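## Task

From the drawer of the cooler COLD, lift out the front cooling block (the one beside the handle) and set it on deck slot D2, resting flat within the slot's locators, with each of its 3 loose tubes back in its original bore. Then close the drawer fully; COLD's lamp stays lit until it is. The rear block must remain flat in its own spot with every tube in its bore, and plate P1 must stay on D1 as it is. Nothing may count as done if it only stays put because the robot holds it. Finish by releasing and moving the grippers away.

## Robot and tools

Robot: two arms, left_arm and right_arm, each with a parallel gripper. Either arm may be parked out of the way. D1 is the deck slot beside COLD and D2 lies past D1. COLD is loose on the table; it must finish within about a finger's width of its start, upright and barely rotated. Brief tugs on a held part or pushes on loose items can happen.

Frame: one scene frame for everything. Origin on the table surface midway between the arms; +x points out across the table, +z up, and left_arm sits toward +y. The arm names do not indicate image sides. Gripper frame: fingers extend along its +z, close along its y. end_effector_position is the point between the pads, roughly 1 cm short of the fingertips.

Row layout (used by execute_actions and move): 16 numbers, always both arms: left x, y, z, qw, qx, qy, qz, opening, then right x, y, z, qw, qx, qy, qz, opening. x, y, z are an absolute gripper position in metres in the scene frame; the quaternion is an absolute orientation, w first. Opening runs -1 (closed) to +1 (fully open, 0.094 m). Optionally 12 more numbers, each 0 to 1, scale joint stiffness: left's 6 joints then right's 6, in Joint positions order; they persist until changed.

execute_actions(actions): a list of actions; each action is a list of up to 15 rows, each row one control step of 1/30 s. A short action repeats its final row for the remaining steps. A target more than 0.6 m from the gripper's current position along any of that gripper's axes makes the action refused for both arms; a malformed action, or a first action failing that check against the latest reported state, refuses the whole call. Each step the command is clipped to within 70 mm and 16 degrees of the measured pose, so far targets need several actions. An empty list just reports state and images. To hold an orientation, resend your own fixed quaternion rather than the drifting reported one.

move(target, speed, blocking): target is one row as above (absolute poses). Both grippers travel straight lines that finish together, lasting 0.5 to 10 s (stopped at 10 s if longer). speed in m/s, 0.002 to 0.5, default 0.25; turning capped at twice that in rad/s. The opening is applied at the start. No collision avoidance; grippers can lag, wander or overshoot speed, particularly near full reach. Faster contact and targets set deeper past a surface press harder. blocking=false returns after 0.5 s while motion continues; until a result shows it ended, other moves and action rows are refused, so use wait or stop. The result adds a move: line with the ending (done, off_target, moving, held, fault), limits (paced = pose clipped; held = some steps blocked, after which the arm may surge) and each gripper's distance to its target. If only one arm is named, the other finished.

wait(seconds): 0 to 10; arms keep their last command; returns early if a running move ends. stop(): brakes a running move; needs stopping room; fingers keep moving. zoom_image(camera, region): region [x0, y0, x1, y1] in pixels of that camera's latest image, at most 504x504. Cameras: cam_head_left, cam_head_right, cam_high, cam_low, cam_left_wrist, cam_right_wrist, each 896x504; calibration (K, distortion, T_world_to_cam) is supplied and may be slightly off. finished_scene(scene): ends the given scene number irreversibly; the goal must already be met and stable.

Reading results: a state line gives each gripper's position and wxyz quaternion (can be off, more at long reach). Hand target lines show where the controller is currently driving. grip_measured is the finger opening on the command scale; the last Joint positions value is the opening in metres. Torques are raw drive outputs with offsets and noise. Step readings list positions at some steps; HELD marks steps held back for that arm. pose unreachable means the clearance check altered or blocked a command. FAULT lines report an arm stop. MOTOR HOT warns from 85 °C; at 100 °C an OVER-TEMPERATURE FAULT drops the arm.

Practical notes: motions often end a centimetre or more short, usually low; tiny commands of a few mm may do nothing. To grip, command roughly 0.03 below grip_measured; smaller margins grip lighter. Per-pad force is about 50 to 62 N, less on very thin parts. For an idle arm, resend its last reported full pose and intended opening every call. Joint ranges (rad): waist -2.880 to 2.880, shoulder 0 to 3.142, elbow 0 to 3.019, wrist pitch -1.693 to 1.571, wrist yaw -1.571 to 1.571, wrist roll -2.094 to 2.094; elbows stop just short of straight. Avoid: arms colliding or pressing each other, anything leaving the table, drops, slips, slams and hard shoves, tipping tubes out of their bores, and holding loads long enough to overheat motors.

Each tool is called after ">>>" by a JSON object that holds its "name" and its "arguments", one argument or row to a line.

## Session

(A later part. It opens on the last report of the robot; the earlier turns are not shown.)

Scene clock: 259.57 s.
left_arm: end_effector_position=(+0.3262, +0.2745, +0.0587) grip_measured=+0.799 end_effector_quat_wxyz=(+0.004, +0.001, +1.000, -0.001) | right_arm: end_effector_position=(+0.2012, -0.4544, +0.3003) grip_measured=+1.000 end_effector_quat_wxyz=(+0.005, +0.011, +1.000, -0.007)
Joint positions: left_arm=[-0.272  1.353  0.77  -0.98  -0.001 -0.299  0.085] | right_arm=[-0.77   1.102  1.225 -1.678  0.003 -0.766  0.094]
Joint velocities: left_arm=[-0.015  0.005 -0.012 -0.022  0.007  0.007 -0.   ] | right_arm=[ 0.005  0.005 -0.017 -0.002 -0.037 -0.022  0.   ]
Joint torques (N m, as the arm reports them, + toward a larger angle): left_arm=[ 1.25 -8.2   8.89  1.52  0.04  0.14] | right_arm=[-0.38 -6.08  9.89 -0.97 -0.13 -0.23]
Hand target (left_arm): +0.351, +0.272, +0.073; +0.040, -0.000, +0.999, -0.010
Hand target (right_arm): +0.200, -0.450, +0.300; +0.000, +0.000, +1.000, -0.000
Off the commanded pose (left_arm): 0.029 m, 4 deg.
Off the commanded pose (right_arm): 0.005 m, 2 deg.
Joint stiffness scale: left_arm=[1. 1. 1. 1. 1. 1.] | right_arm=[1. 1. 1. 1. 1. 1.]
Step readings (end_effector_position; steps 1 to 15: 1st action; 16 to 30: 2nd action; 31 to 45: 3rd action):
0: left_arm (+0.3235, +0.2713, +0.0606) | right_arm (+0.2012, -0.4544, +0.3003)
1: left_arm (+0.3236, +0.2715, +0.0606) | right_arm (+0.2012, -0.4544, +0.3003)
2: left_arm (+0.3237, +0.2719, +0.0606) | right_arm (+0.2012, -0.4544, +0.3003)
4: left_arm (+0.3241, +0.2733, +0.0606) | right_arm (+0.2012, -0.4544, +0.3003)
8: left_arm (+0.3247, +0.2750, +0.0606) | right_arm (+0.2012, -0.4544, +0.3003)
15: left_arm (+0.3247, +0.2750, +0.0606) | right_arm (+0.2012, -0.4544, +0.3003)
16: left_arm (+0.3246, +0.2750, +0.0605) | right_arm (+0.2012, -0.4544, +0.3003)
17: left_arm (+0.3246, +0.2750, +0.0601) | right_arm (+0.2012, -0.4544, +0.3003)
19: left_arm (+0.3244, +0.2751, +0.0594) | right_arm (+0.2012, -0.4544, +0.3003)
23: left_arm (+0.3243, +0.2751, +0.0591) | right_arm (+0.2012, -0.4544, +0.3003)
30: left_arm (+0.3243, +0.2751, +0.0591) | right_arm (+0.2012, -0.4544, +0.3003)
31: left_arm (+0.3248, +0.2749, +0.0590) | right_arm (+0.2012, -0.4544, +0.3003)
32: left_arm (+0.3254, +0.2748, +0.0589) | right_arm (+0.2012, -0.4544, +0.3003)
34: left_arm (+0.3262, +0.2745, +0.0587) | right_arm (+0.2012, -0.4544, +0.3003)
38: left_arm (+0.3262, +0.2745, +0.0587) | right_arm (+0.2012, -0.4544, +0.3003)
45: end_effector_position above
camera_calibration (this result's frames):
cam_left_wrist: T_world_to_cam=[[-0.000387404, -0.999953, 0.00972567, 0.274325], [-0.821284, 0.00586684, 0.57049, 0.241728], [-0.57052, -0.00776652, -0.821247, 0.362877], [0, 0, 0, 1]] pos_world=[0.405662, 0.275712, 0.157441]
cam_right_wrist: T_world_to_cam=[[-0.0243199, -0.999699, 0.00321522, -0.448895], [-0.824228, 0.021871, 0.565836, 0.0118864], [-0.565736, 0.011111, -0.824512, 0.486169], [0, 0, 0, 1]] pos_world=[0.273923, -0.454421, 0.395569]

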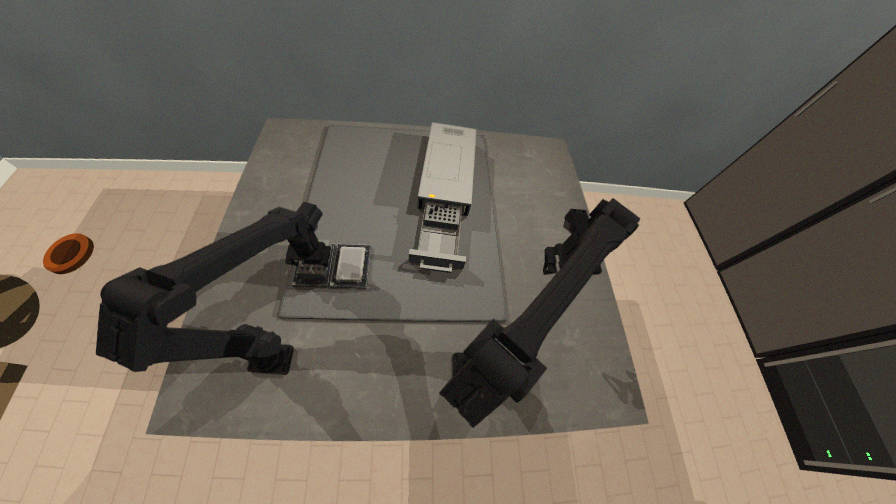

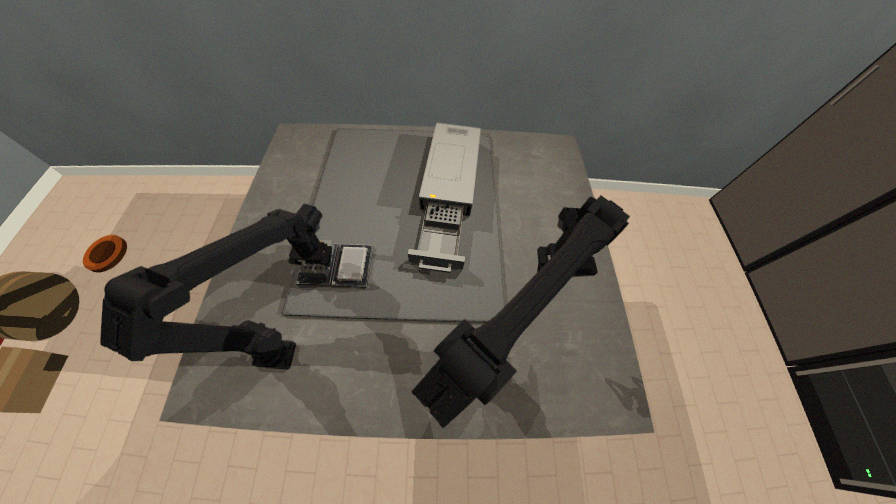

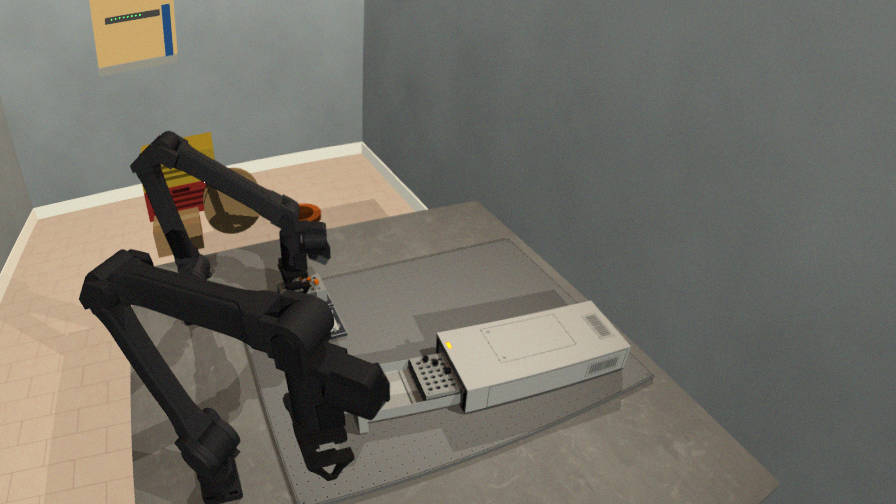

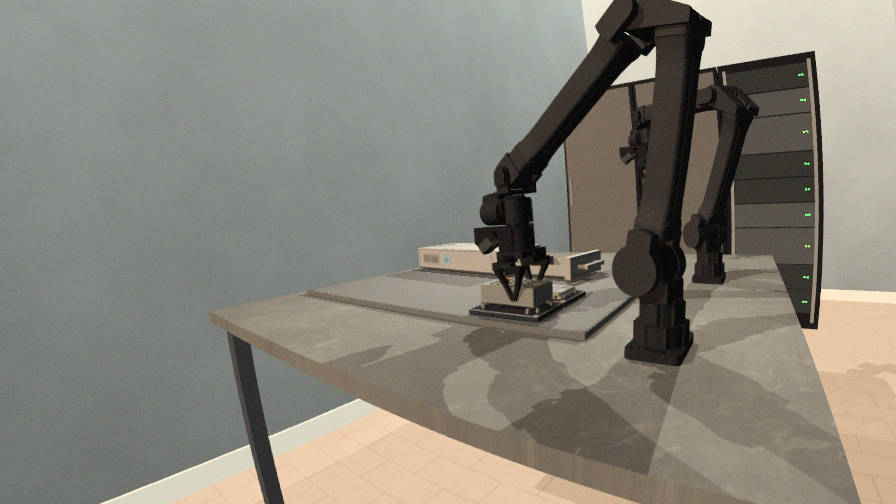

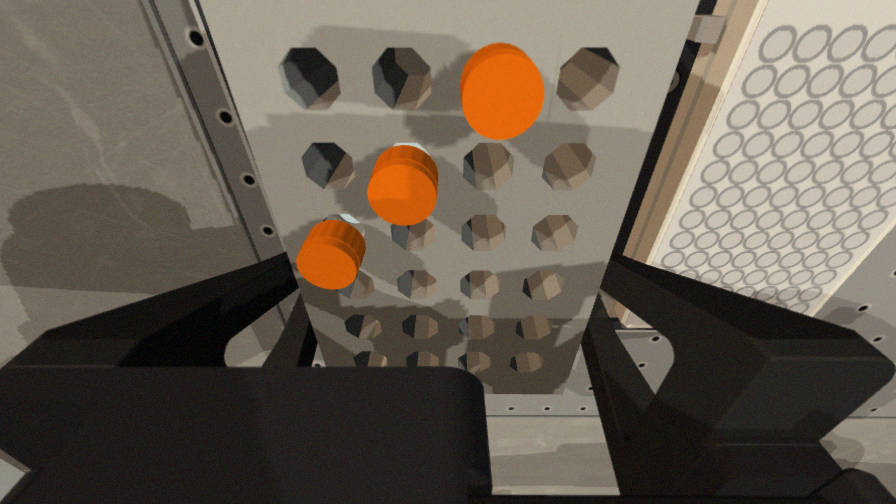

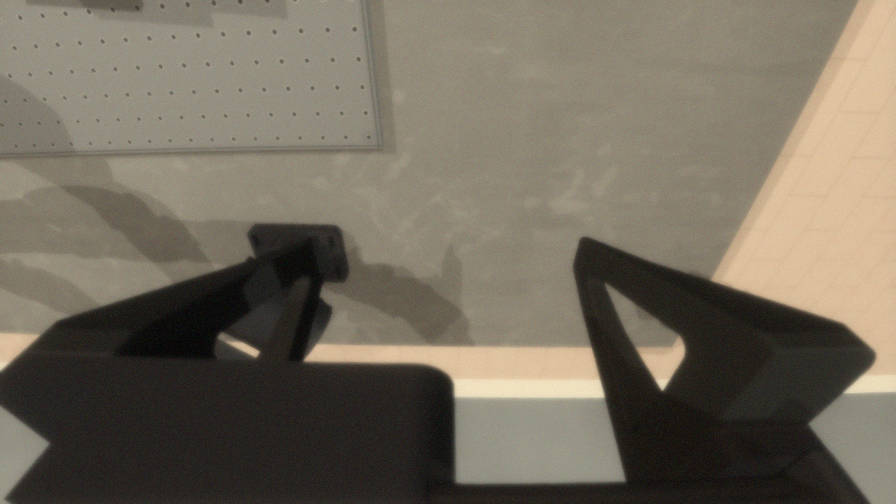

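>>> {"name": "execute_actions", "arguments": {
  "actions": [
    [[0.362,0.272,0.088,0.04,0,1,-0.01,0.5,0.2,-0.45,0.3,0,0,1,0,1]],
    [[0.368,0.272,0.085,0.04,0,1,-0.01,0.5,0.2,-0.45,0.3,0,0,1,0,1]],
    [[0.368,0.272,0.082,0.04,0,1,-0.01,0.5,0.2,-0.45,0.3,0,0,1,0,1]]
  ]
}}

>>> {"name": "zoom_image", "arguments": {
  "camera": "cam_low",
  "region": [440,240,600,330]
}}

Scene clock: 263.40 s.
left_arm: end_effector_position=(+0.3332, +0.2756, +0.0587) grip_measured=+0.799 end_effector_quat_wxyz=(+0.002, +0.001, +1.000, +0.000) | right_arm: end_effector_position=(+0.2012, -0.4544, +0.3003) grip_measured=+1.000 end_effector_quat_wxyz=(+0.005, +0.011, +1.000, -0.007)
Joint positions: left_arm=[-0.262  1.373  0.789 -0.984 -0.001 -0.289  0.085] | right_arm=[-0.77   1.102  1.225 -1.678  0.003 -0.766  0.094]
Joint velocities: left_arm=[ 0.005 -0.005  0.002 -0.007  0.037  0.095 -0.001] | right_arm=[ 0.005 -0.005 -0.002  0.002 -0.051  0.051  0.   ]
Joint torques (N m, as the arm reports them, + toward a larger angle): left_arm=[ 1.46 -8.34 11.22  0.38  0.06  0.17] | right_arm=[-0.41 -6.11  9.9  -0.97 -0.13 -0.23]
Hand target (left_arm): +0.366, +0.272, +0.083; +0.040, -0.000, +0.999, -0.010
Hand target (right_arm): +0.200, -0.450, +0.300; +0.000, +0.000, +1.000, -0.000
Off the commanded pose (left_arm): 0.042 m, 5 deg.
Off the commanded pose (right_arm): 0.005 m, 2 deg.
Joint stiffness scale: left_arm=[1. 1. 1. 1. 1. 1.] | right_arm=[1. 1. 1. 1. 1. 1.]
Step readings (end_effector_position; steps 1 to 15: 1st action; 16 to 30: 2nd action; 31 to 45: 3rd action):
0: left_arm (+0.3262, +0.2745, +0.0587) | right_arm (+0.2012, -0.4544, +0.3003)
1: left_arm (+0.3264, +0.2746, +0.0590) | right_arm (+0.2012, -0.4544, +0.3003)
2: left_arm (+0.3265, +0.2748, +0.0589) | right_arm (+0.2012, -0.4544, +0.3003)
4: left_arm (+0.3269, +0.2751, +0.0589) | right_arm (+0.2012, -0.4544, +0.3003)
8: left_arm (+0.3273, +0.2755, +0.0589) | right_arm (+0.2012, -0.4544, +0.3003)
15: left_arm (+0.3273, +0.2755, +0.0589) | right_arm (+0.2012, -0.4544, +0.3003)
16: left_arm (+0.3276, +0.2755, +0.0587) | right_arm (+0.2012, -0.4544, +0.3003)
17: left_arm (+0.3283, +0.2754, +0.0588) | right_arm (+0.2012, -0.4544, +0.3003)
19: left_arm (+0.3305, +0.2756, +0.0588) | right_arm (+0.2012, -0.4544, +0.3003)
23: left_arm (+0.3332, +0.2756, +0.0588) | right_arm (+0.2012, -0.4544, +0.3003)
30: left_arm (+0.3332, +0.2756, +0.0588) | right_arm (+0.2012, -0.4544, +0.3003)
31: left_arm (+0.3332, +0.2756, +0.0587) | right_arm (+0.2012, -0.4544, +0.3003)
32: left_arm (+0.3332, +0.2756, +0.0587) | right_arm (+0.2012, -0.4544, +0.3003)
34: left_arm (+0.3332, +0.2756, +0.0587) | right_arm (+0.2012, -0.4544, +0.3003)
38: left_arm (+0.3332, +0.2756, +0.0587) | right_arm (+0.2012, -0.4544, +0.3003)
45: end_effector_position above
camera_calibration (this result's frames):
cam_left_wrist: T_world_to_cam=[[-0.00034779, -0.999965, 0.00833774, 0.275557], [-0.818781, 0.0050715, 0.574084, 0.246645], [-0.574106, -0.00662712, -0.818754, 0.367593], [0, 0, 0, 1]] pos_world=[0.413081, 0.276732, 0.157076]
cam_right_wrist: T_world_to_cam=[[-0.0243199, -0.999699, 0.00321522, -0.448895], [-0.824228, 0.021871, 0.565836, 0.0118864], [-0.565736, 0.011111, -0.824512, 0.486169], [0, 0, 0, 1]] pos_world=[0.273923, -0.454421, 0.395569]

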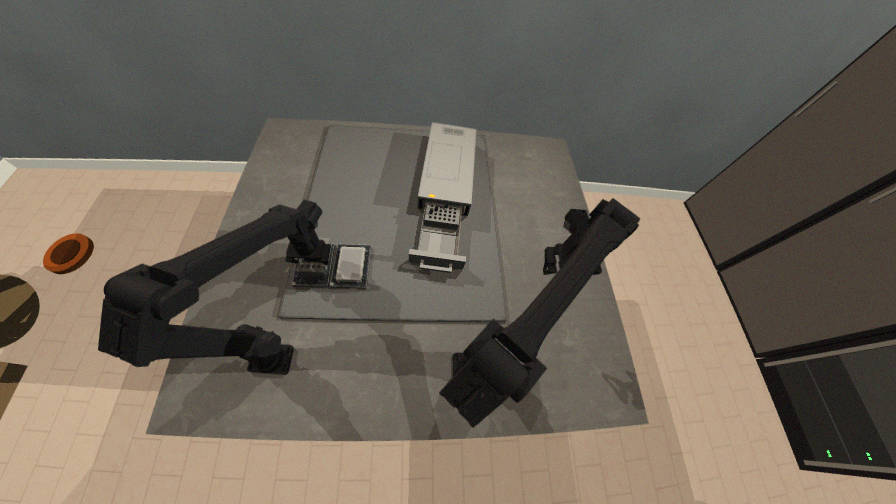

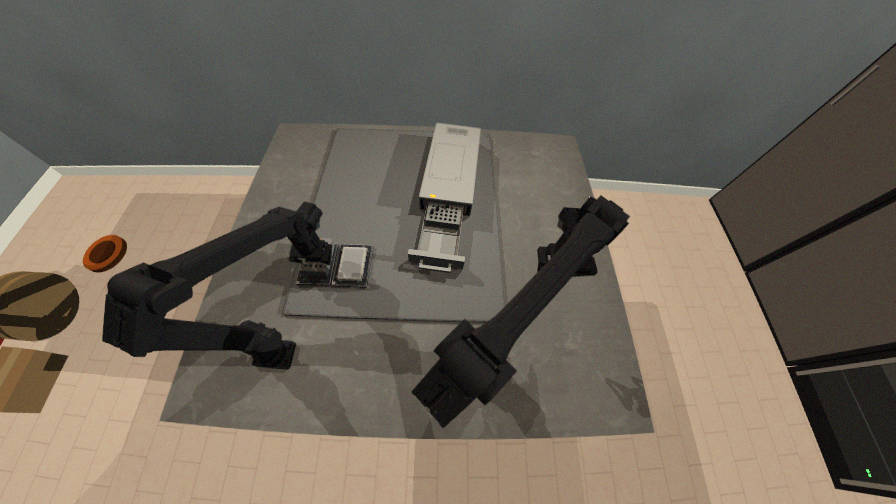

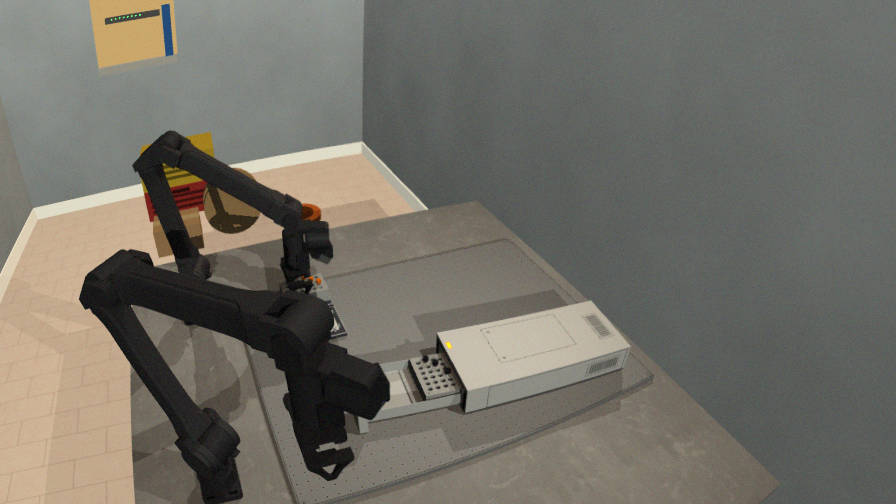

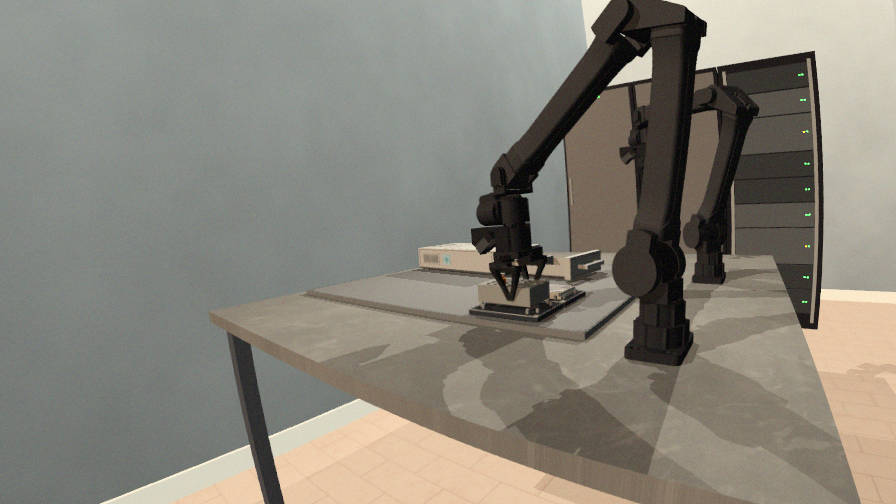

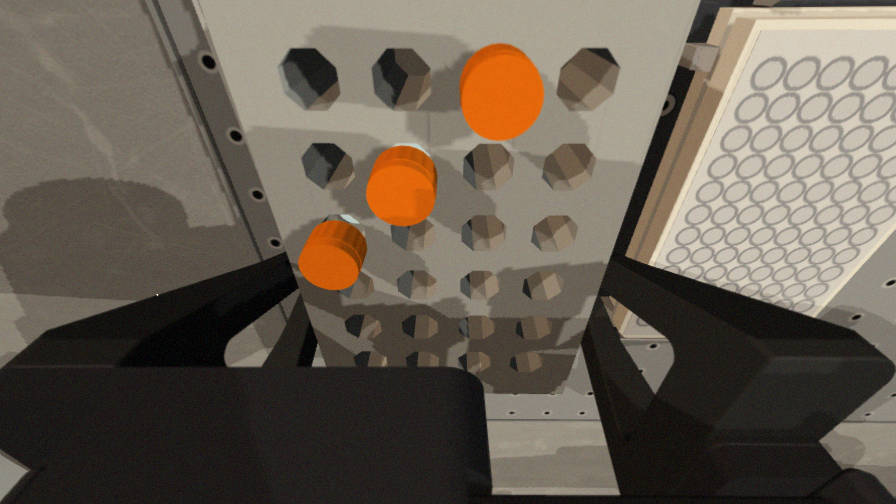

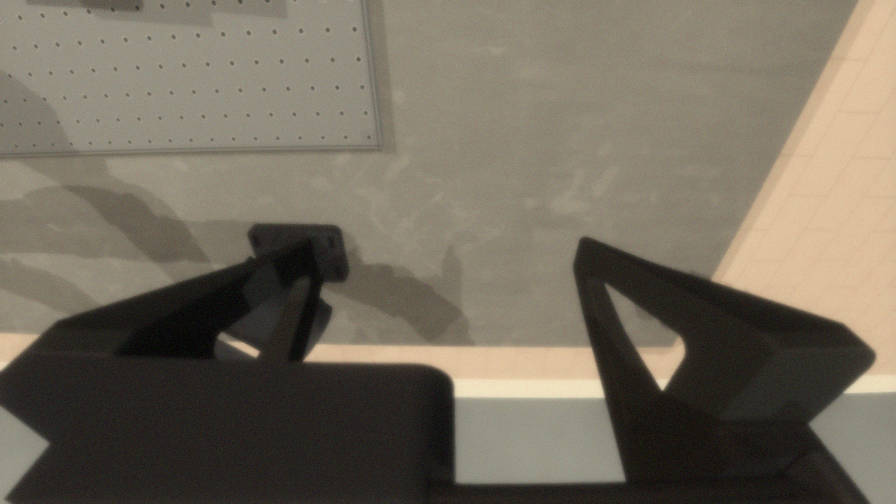

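Region (440, 240, 600, 330) of cam_low's 896x504 image, scaled by 3.150, with more detail than that image has; it fills the top 284 rows of this view, and the rest is white.

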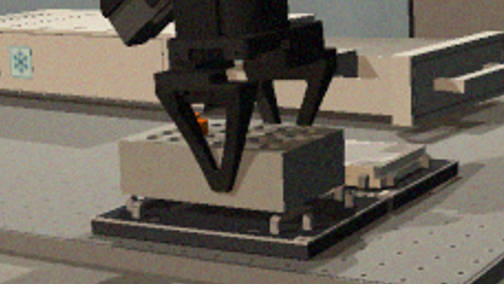

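>>> {"name": "execute_actions", "arguments": {
  "actions": [
    [[0.352,0.268,0.078,0.04,0,1,-0.01,0.5,0.2,-0.45,0.3,0,0,1,0,1]],
    [[0.352,0.264,0.078,0.04,0,1,-0.01,0.5,0.2,-0.45,0.3,0,0,1,0,1]],
    [[0.352,0.26,0.078,0.04,0,1,-0.01,0.5,0.2,-0.45,0.3,0,0,1,0,1]],
    [[0.352,0.256,0.078,0.04,0,1,-0.01,0.5,0.2,-0.45,0.3,0,0,1,0,1]]
  ]
}}

>>> {"name": "zoom_image", "arguments": {
  "camera": "cam_low",
  "region": [440,240,600,330]
}}

Scene clock: 270.00 s.
left_arm: end_effector_position=(+0.3311, +0.2688, +0.0587) grip_measured=+0.799 end_effector_quat_wxyz=(+0.002, -0.002, +1.000, +0.001) | right_arm: end_effector_position=(+0.2012, -0.4544, +0.3003) grip_measured=+1.000 end_effector_quat_wxyz=(+0.005, +0.011, +1.000, -0.007)
Joint positions: left_arm=[-0.285  1.373  0.789 -0.984 -0.004 -0.318  0.085] | right_arm=[-0.77   1.102  1.225 -1.678  0.003 -0.766  0.094]
Joint velocities: left_arm=[-0.015 -0.005 -0.022 -0.017  0.022 -0.051  0.   ] | right_arm=[-0.015 -0.005 -0.017 -0.022 -0.007 -0.022  0.   ]
Joint torques (N m, as the arm reports them, + toward a larger angle): left_arm=[ -1.21 -10.02   8.99   0.93   0.11  -0.13] | right_arm=[-0.42 -6.12  9.89 -0.97 -0.13 -0.23]
Hand target (left_arm): +0.350, +0.256, +0.079; +0.040, -0.000, +0.999, -0.011
Hand target (right_arm): +0.200, -0.450, +0.300; +0.000, +0.000, +1.000, -0.000
Off the commanded pose (left_arm): 0.031 m, 5 deg.
Off the commanded pose (right_arm): 0.005 m, 2 deg.
Joint stiffness scale: left_arm=[1. 1. 1. 1. 1. 1.] | right_arm=[1. 1. 1. 1. 1. 1.]
Step readings (end_effector_position; steps 1 to 15: 1st action; 16 to 30: 2nd action; 31 to 45: 3rd action; 46 to 60: 4th action):
0: left_arm (+0.3332, +0.2756, +0.0587) | right_arm (+0.2012, -0.4544, +0.3003)
1: left_arm (+0.3332, +0.2756, +0.0587) | right_arm (+0.2012, -0.4544, +0.3003)
2: left_arm (+0.3332, +0.2756, +0.0587) | right_arm (+0.2012, -0.4544, +0.3003)
4: left_arm (+0.3332, +0.2756, +0.0587) | right_arm (+0.2012, -0.4544, +0.3003)
8: left_arm (+0.3332, +0.2756, +0.0587) | right_arm (+0.2012, -0.4544, +0.3003)
15: left_arm (+0.3332, +0.2756, +0.0587) | right_arm (+0.2012, -0.4544, +0.3003)
16: left_arm (+0.3332, +0.2756, +0.0587) | right_arm (+0.2012, -0.4544, +0.3003)
17: left_arm (+0.3332, +0.2755, +0.0587) | right_arm (+0.2012, -0.4544, +0.3003)
19: left_arm (+0.3332, +0.2755, +0.0587) | right_arm (+0.2012, -0.4544, +0.3003)
23: left_arm (+0.3331, +0.2753, +0.0587) | right_arm (+0.2012, -0.4544, +0.3003)
30: left_arm (+0.3331, +0.2753, +0.0587) | right_arm (+0.2012, -0.4544, +0.3003)
31: left_arm (+0.3331, +0.2752, +0.0587) | right_arm (+0.2012, -0.4544, +0.3003)
32: left_arm (+0.3330, +0.2749, +0.0587) | right_arm (+0.2012, -0.4544, +0.3003)
34: left_arm (+0.3326, +0.2738, +0.0587) | right_arm (+0.2012, -0.4544, +0.3003)
38: left_arm (+0.3323, +0.2726, +0.0587) | right_arm (+0.2012, -0.4544, +0.3003)
45: left_arm (+0.3323, +0.2726, +0.0587) | right_arm (+0.2012, -0.4544, +0.3003)
46: left_arm (+0.3322, +0.2724, +0.0587) | right_arm (+0.2012, -0.4544, +0.3003)
47: left_arm (+0.3321, +0.2720, +0.0587) | right_arm (+0.2012, -0.4544, +0.3003)
49: left_arm (+0.3317, +0.2706, +0.0587) | right_arm (+0.2012, -0.4544, +0.3003)
53: left_arm (+0.3311, +0.2689, +0.0587) | right_arm (+0.2012, -0.4544, +0.3003)
60: end_effector_position above
camera_calibration (this result's frames):
cam_left_wrist: T_world_to_cam=[[0.00499468, -0.99997, 0.00589432, 0.267089], [-0.819273, -0.000712215, 0.573403, 0.246683], [-0.573381, -0.00769302, -0.819252, 0.366394], [0, 0, 0, 1]] pos_world=[0.41085, 0.270076, 0.157147]
cam_right_wrist: T_world_to_cam=[[-0.0243199, -0.999699, 0.00321522, -0.448895], [-0.824228, 0.021871, 0.565836, 0.0118864], [-0.565736, 0.011111, -0.824512, 0.486169], [0, 0, 0, 1]] pos_world=[0.273923, -0.454421, 0.395569]

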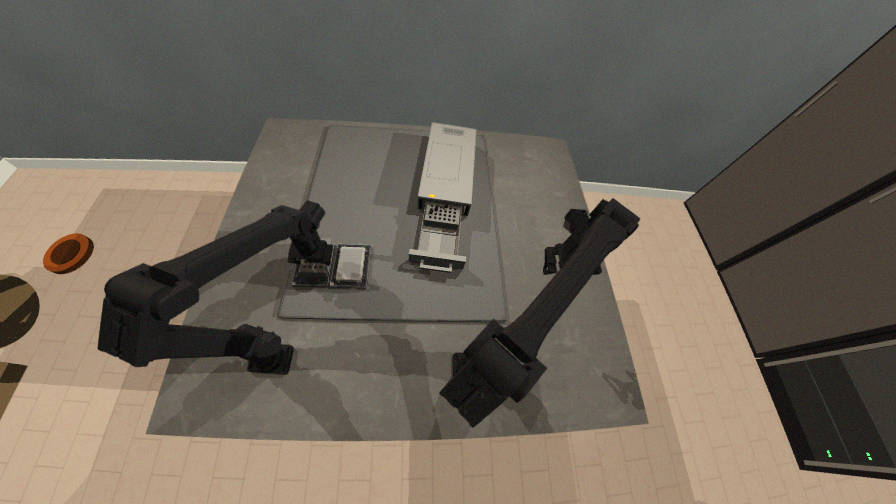

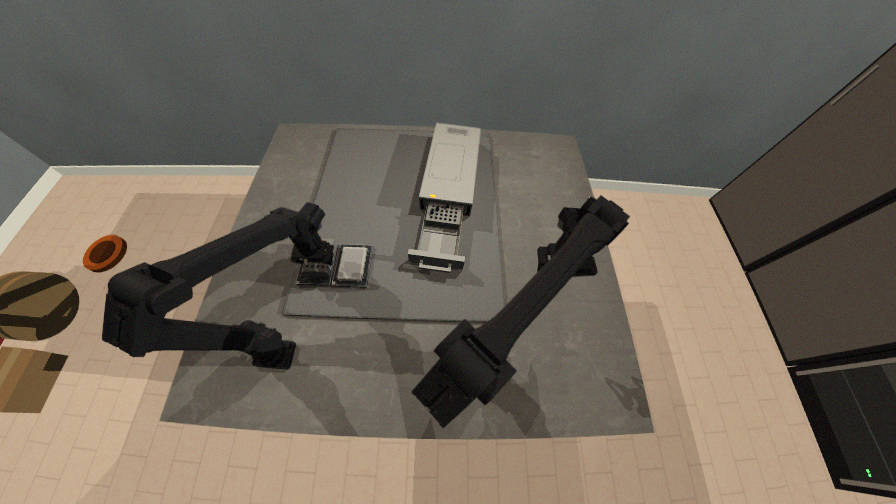

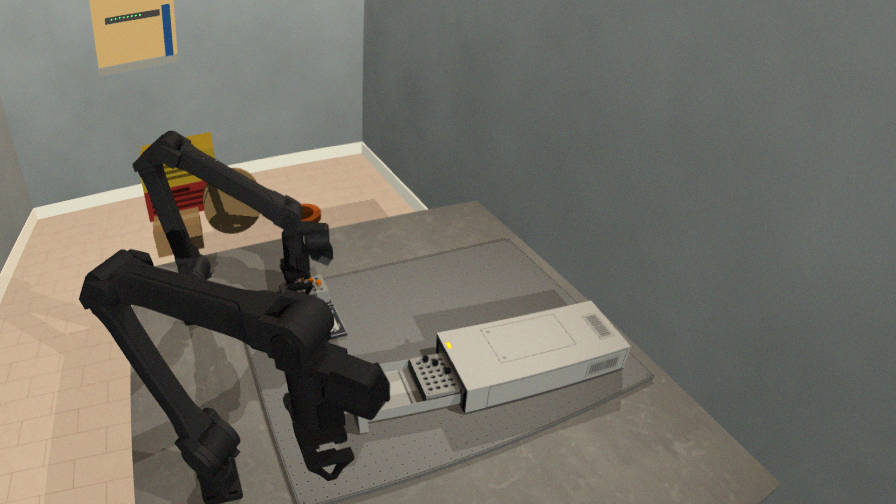

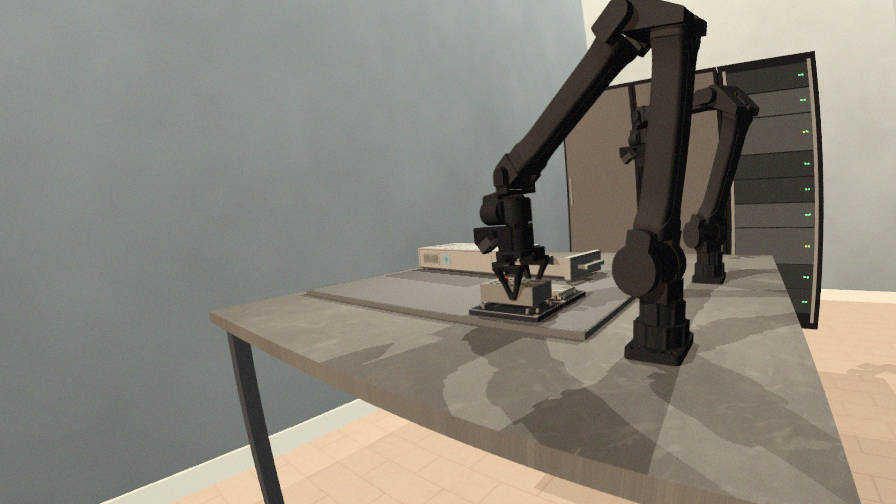

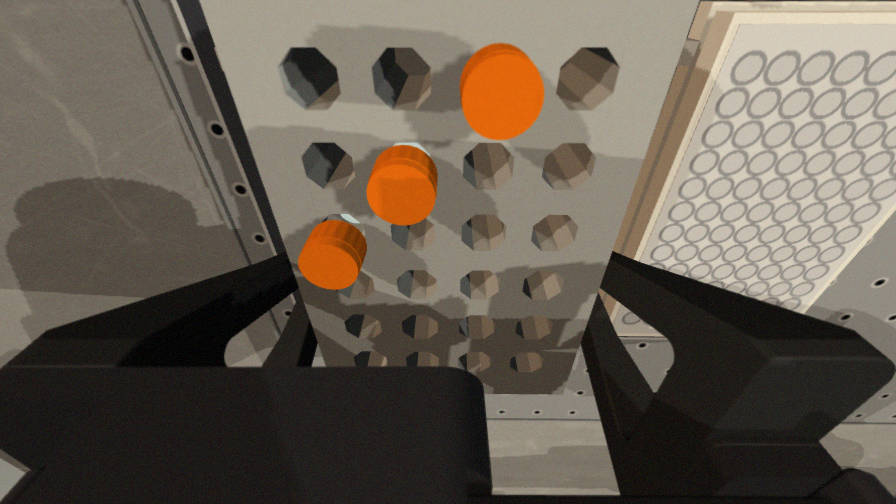

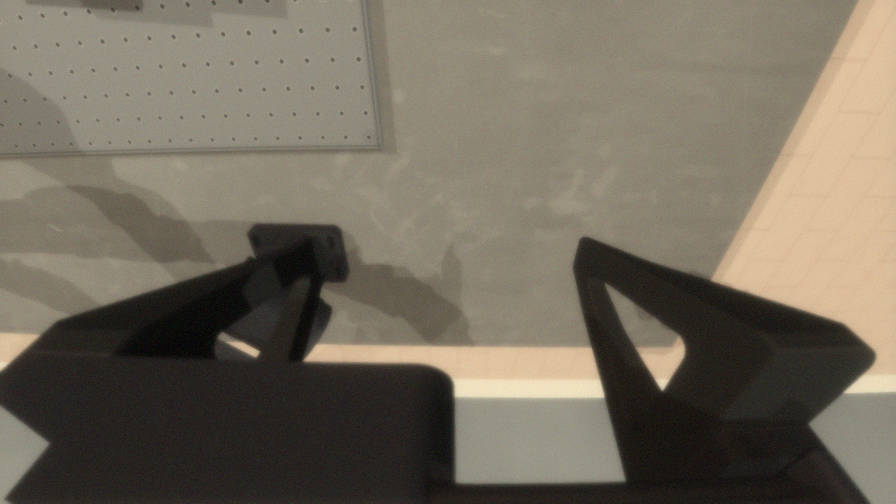

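Region (440, 240, 600, 330) of cam_low's 896x504 image, scaled by 3.150, with more detail than that image has; it fills the top 284 rows of this view, and the rest is white.

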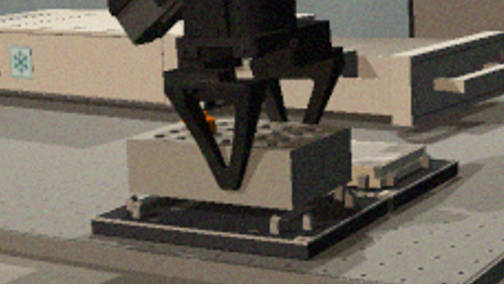

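>>> {"name": "execute_actions", "arguments": {
  "actions": [
    [[0.352,0.256,0.078,0.04,0,1,-0.01,1,0.2,-0.45,0.3,0,0,1,0,1]],
    [[0.34,0.27,0.2,0,0,1,0,1,0.2,-0.45,0.3,0,0,1,0,1]],
    [[0.3,0.28,0.32,0,0,1,0,1,0.2,-0.45,0.3,0,0,1,0,1]],
    [[0.3,0.28,0.32,0,0,1,0,1,0.2,-0.45,0.3,0,0,1,0,1]],
    [[0.3,0.28,0.32,0,0,1,0,1,0.2,-0.45,0.3,0,0,1,0,1]]
  ]
}}

Scene clock: 281.43 s.
left_arm: end_effector_position=(+0.2980, +0.2796, +0.3099) grip_measured=+1.000 end_effector_quat_wxyz=(+0.026, +0.001, +1.000, -0.006) | right_arm: end_effector_position=(+0.2012, -0.4544, +0.3003) grip_measured=+1.000 end_effector_quat_wxyz=(+0.005, +0.011, +1.000, -0.007)
Joint positions: left_arm=[-0.286  1.093  1.244 -1.668 -0.005 -0.314  0.094] | right_arm=[-0.77   1.102  1.225 -1.678  0.003 -0.766  0.094]
Joint velocities: left_arm=[-0.015 -0.005 -0.002  0.012 -0.007 -0.007  0.001] | right_arm=[-0.005 -0.015 -0.002 -0.007 -0.022  0.022  0.   ]
Joint torques (N m, as the arm reports them, + toward a larger angle): left_arm=[ 0.65 -5.12  9.59 -0.47  0.31  0.07] | right_arm=[-0.43 -6.09  9.9  -0.97 -0.13 -0.23]
Hand target (left_arm): +0.300, +0.280, +0.319; +0.030, -0.000, +1.000, -0.009
Hand target (right_arm): +0.200, -0.450, +0.300; +0.000, +0.000, +1.000, -0.000
Off the commanded pose (left_arm): 0.010 m, 3 deg.
Off the commanded pose (right_arm): 0.005 m, 2 deg.
Joint stiffness scale: left_arm=[1. 1. 1. 1. 1. 1.] | right_arm=[1. 1. 1. 1. 1. 1.]
joint sent to its limit (left arm) — the command would take joint 4 (wrist pitch) past its lower limit, so that joint was sent only as far as its limit.
Step readings (end_effector_position; steps 1 to 15: 1st action; 16 to 30: 2nd action; 31 to 45: 3rd action; 46 to 60: 4th action; 61 to 75: 5th action):
0: left_arm (+0.3311, +0.2688, +0.0587) | right_arm (+0.2012, -0.4544, +0.3003)
1: left_arm (+0.3311, +0.2688, +0.0587) | right_arm (+0.2012, -0.4544, +0.3003)
2: left_arm (+0.3316, +0.2690, +0.0594) | right_arm (+0.2012, -0.4544, +0.3003)
4: left_arm (+0.3317, +0.2689, +0.0603) | right_arm (+0.2012, -0.4544, +0.3003)
8: left_arm (+0.3318, +0.2689, +0.0608) | right_arm (+0.2012, -0.4544, +0.3003)
15: left_arm (+0.3318, +0.2689, +0.0608) | right_arm (+0.2012, -0.4544, +0.3003)
16: left_arm (+0.3279, +0.2701, +0.0642) | right_arm (+0.2012, -0.4544, +0.3003)
17: left_arm (+0.3206, +0.2723, +0.0710) | right_arm (+0.2012, -0.4544, +0.3003)
19: left_arm (+0.3143, +0.2744, +0.0915) | right_arm (+0.2012, -0.4544, +0.3003)
23: left_arm (+0.3181, +0.2731, +0.1490) | right_arm (+0.2012, -0.4544, +0.3003)
30: left_arm (+0.3365, +0.2670, +0.2011) | right_arm (+0.2012, -0.4544, +0.3003)
31: left_arm (+0.3305, +0.2690, +0.2037) | right_arm (+0.2012, -0.4544, +0.3003)
32: left_arm (+0.3207, +0.2722, +0.2084) | right_arm (+0.2012, -0.4544, +0.3003)
34: left_arm (+0.3068, +0.2767, +0.2256) | right_arm (+0.2012, -0.4544, +0.3003)
38: left_arm (+0.2948, +0.2806, +0.2760) | right_arm (+0.2012, -0.4544, +0.3003)
45: left_arm (+0.2930, +0.2812, +0.3183) | right_arm (+0.2012, -0.4544, +0.3003)
46: left_arm (+0.2936, +0.2811, +0.3171) | right_arm (+0.2012, -0.4544, +0.3003)
47: left_arm (+0.2943, +0.2808, +0.3159) | right_arm (+0.2012, -0.4544, +0.3003)
49: left_arm (+0.2961, +0.2802, +0.3130) | right_arm (+0.2012, -0.4544, +0.3003)
53: left_arm (+0.2980, +0.2796, +0.3100) | right_arm (+0.2012, -0.4544, +0.3003)
60: left_arm (+0.2980, +0.2796, +0.3099) | right_arm (+0.2012, -0.4544, +0.3003)
61: left_arm (+0.2980, +0.2796, +0.3099) | right_arm (+0.2012, -0.4544, +0.3003)
62: left_arm (+0.2980, +0.2796, +0.3099) | right_arm (+0.2012, -0.4544, +0.3003)
64: left_arm (+0.2980, +0.2796, +0.3099) | right_arm (+0.2012, -0.4544, +0.3003)
68: left_arm (+0.2980, +0.2796, +0.3099) | right_arm (+0.2012, -0.4544, +0.3003)
75: end_effector_position above
camera_calibration (this result's frames):
cam_left_wrist: T_world_to_cam=[[-0.000540526, -0.999801, 0.0199206, 0.273815], [-0.845818, 0.0110842, 0.533356, 0.092641], [-0.533471, -0.0165609, -0.845656, 0.552075], [0, 0, 0, 1]] pos_world=[0.373022, 0.281877, 0.412001]
cam_right_wrist: T_world_to_cam=[[-0.0239386, -0.999708, 0.00321902, -0.448977], [-0.824233, 0.0215587, 0.56584, 0.0117443], [-0.565745, 0.0108922, -0.824509, 0.48607], [0, 0, 0, 1]] pos_world=[0.273924, -0.454393, 0.395569]

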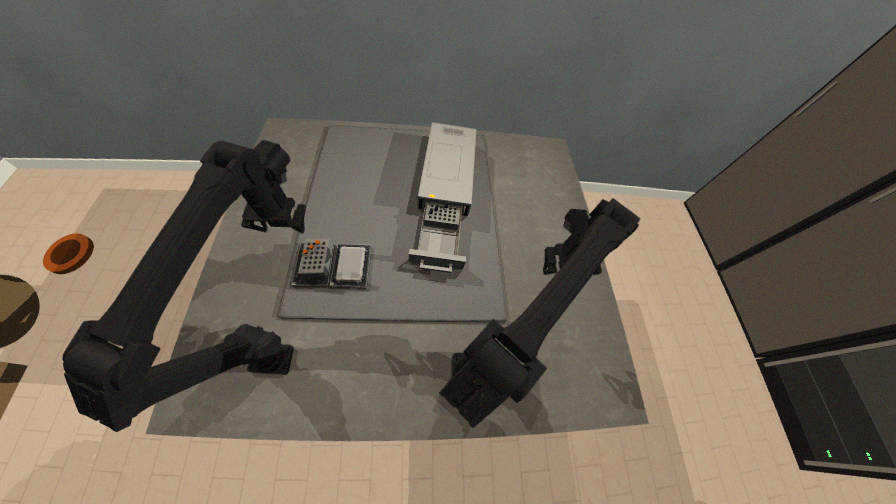

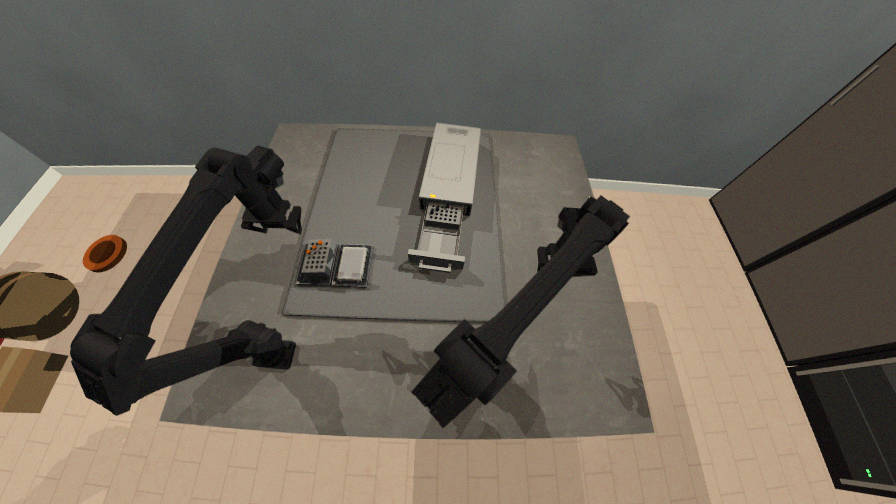

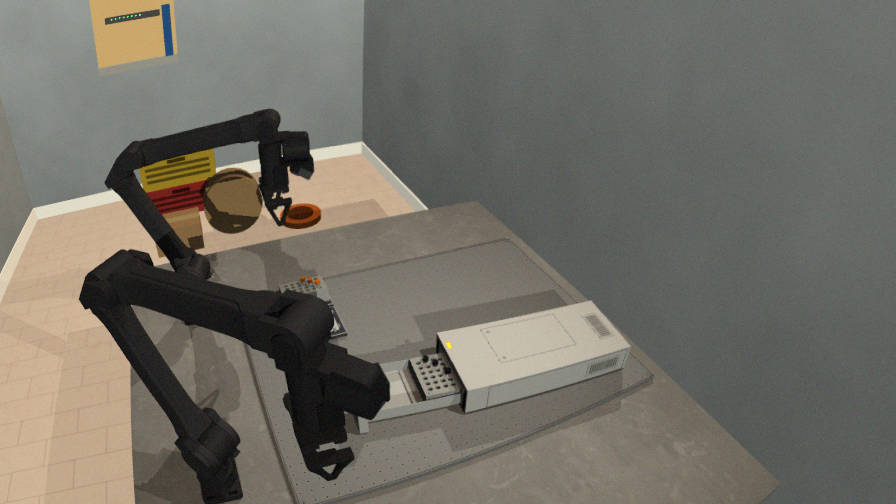

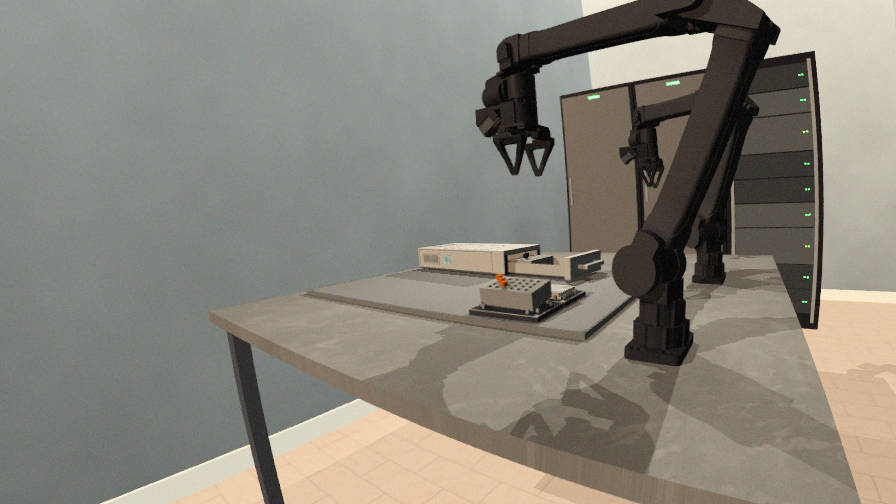

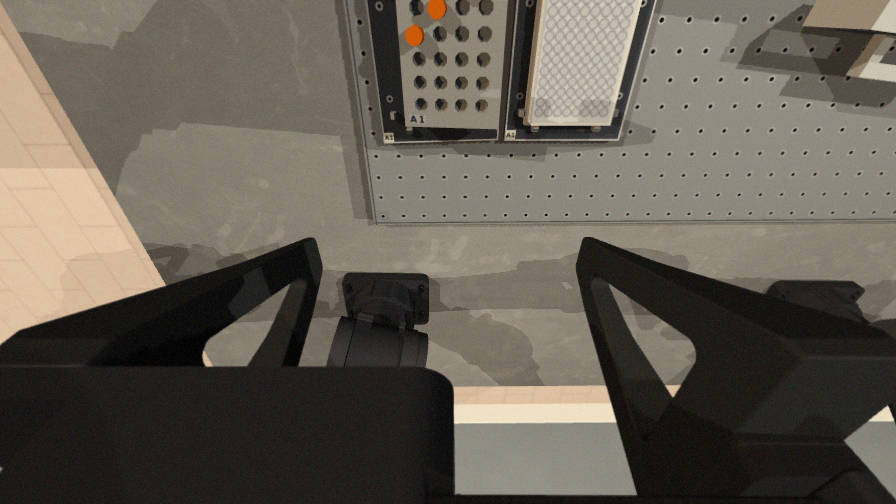

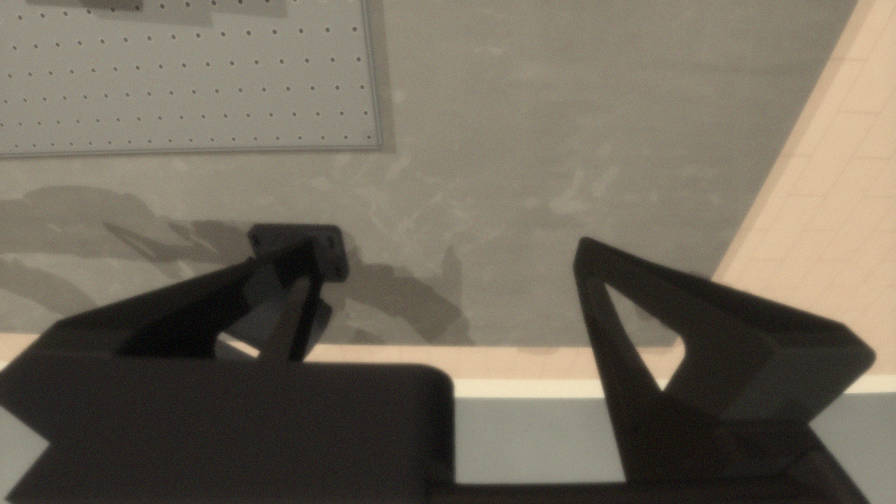

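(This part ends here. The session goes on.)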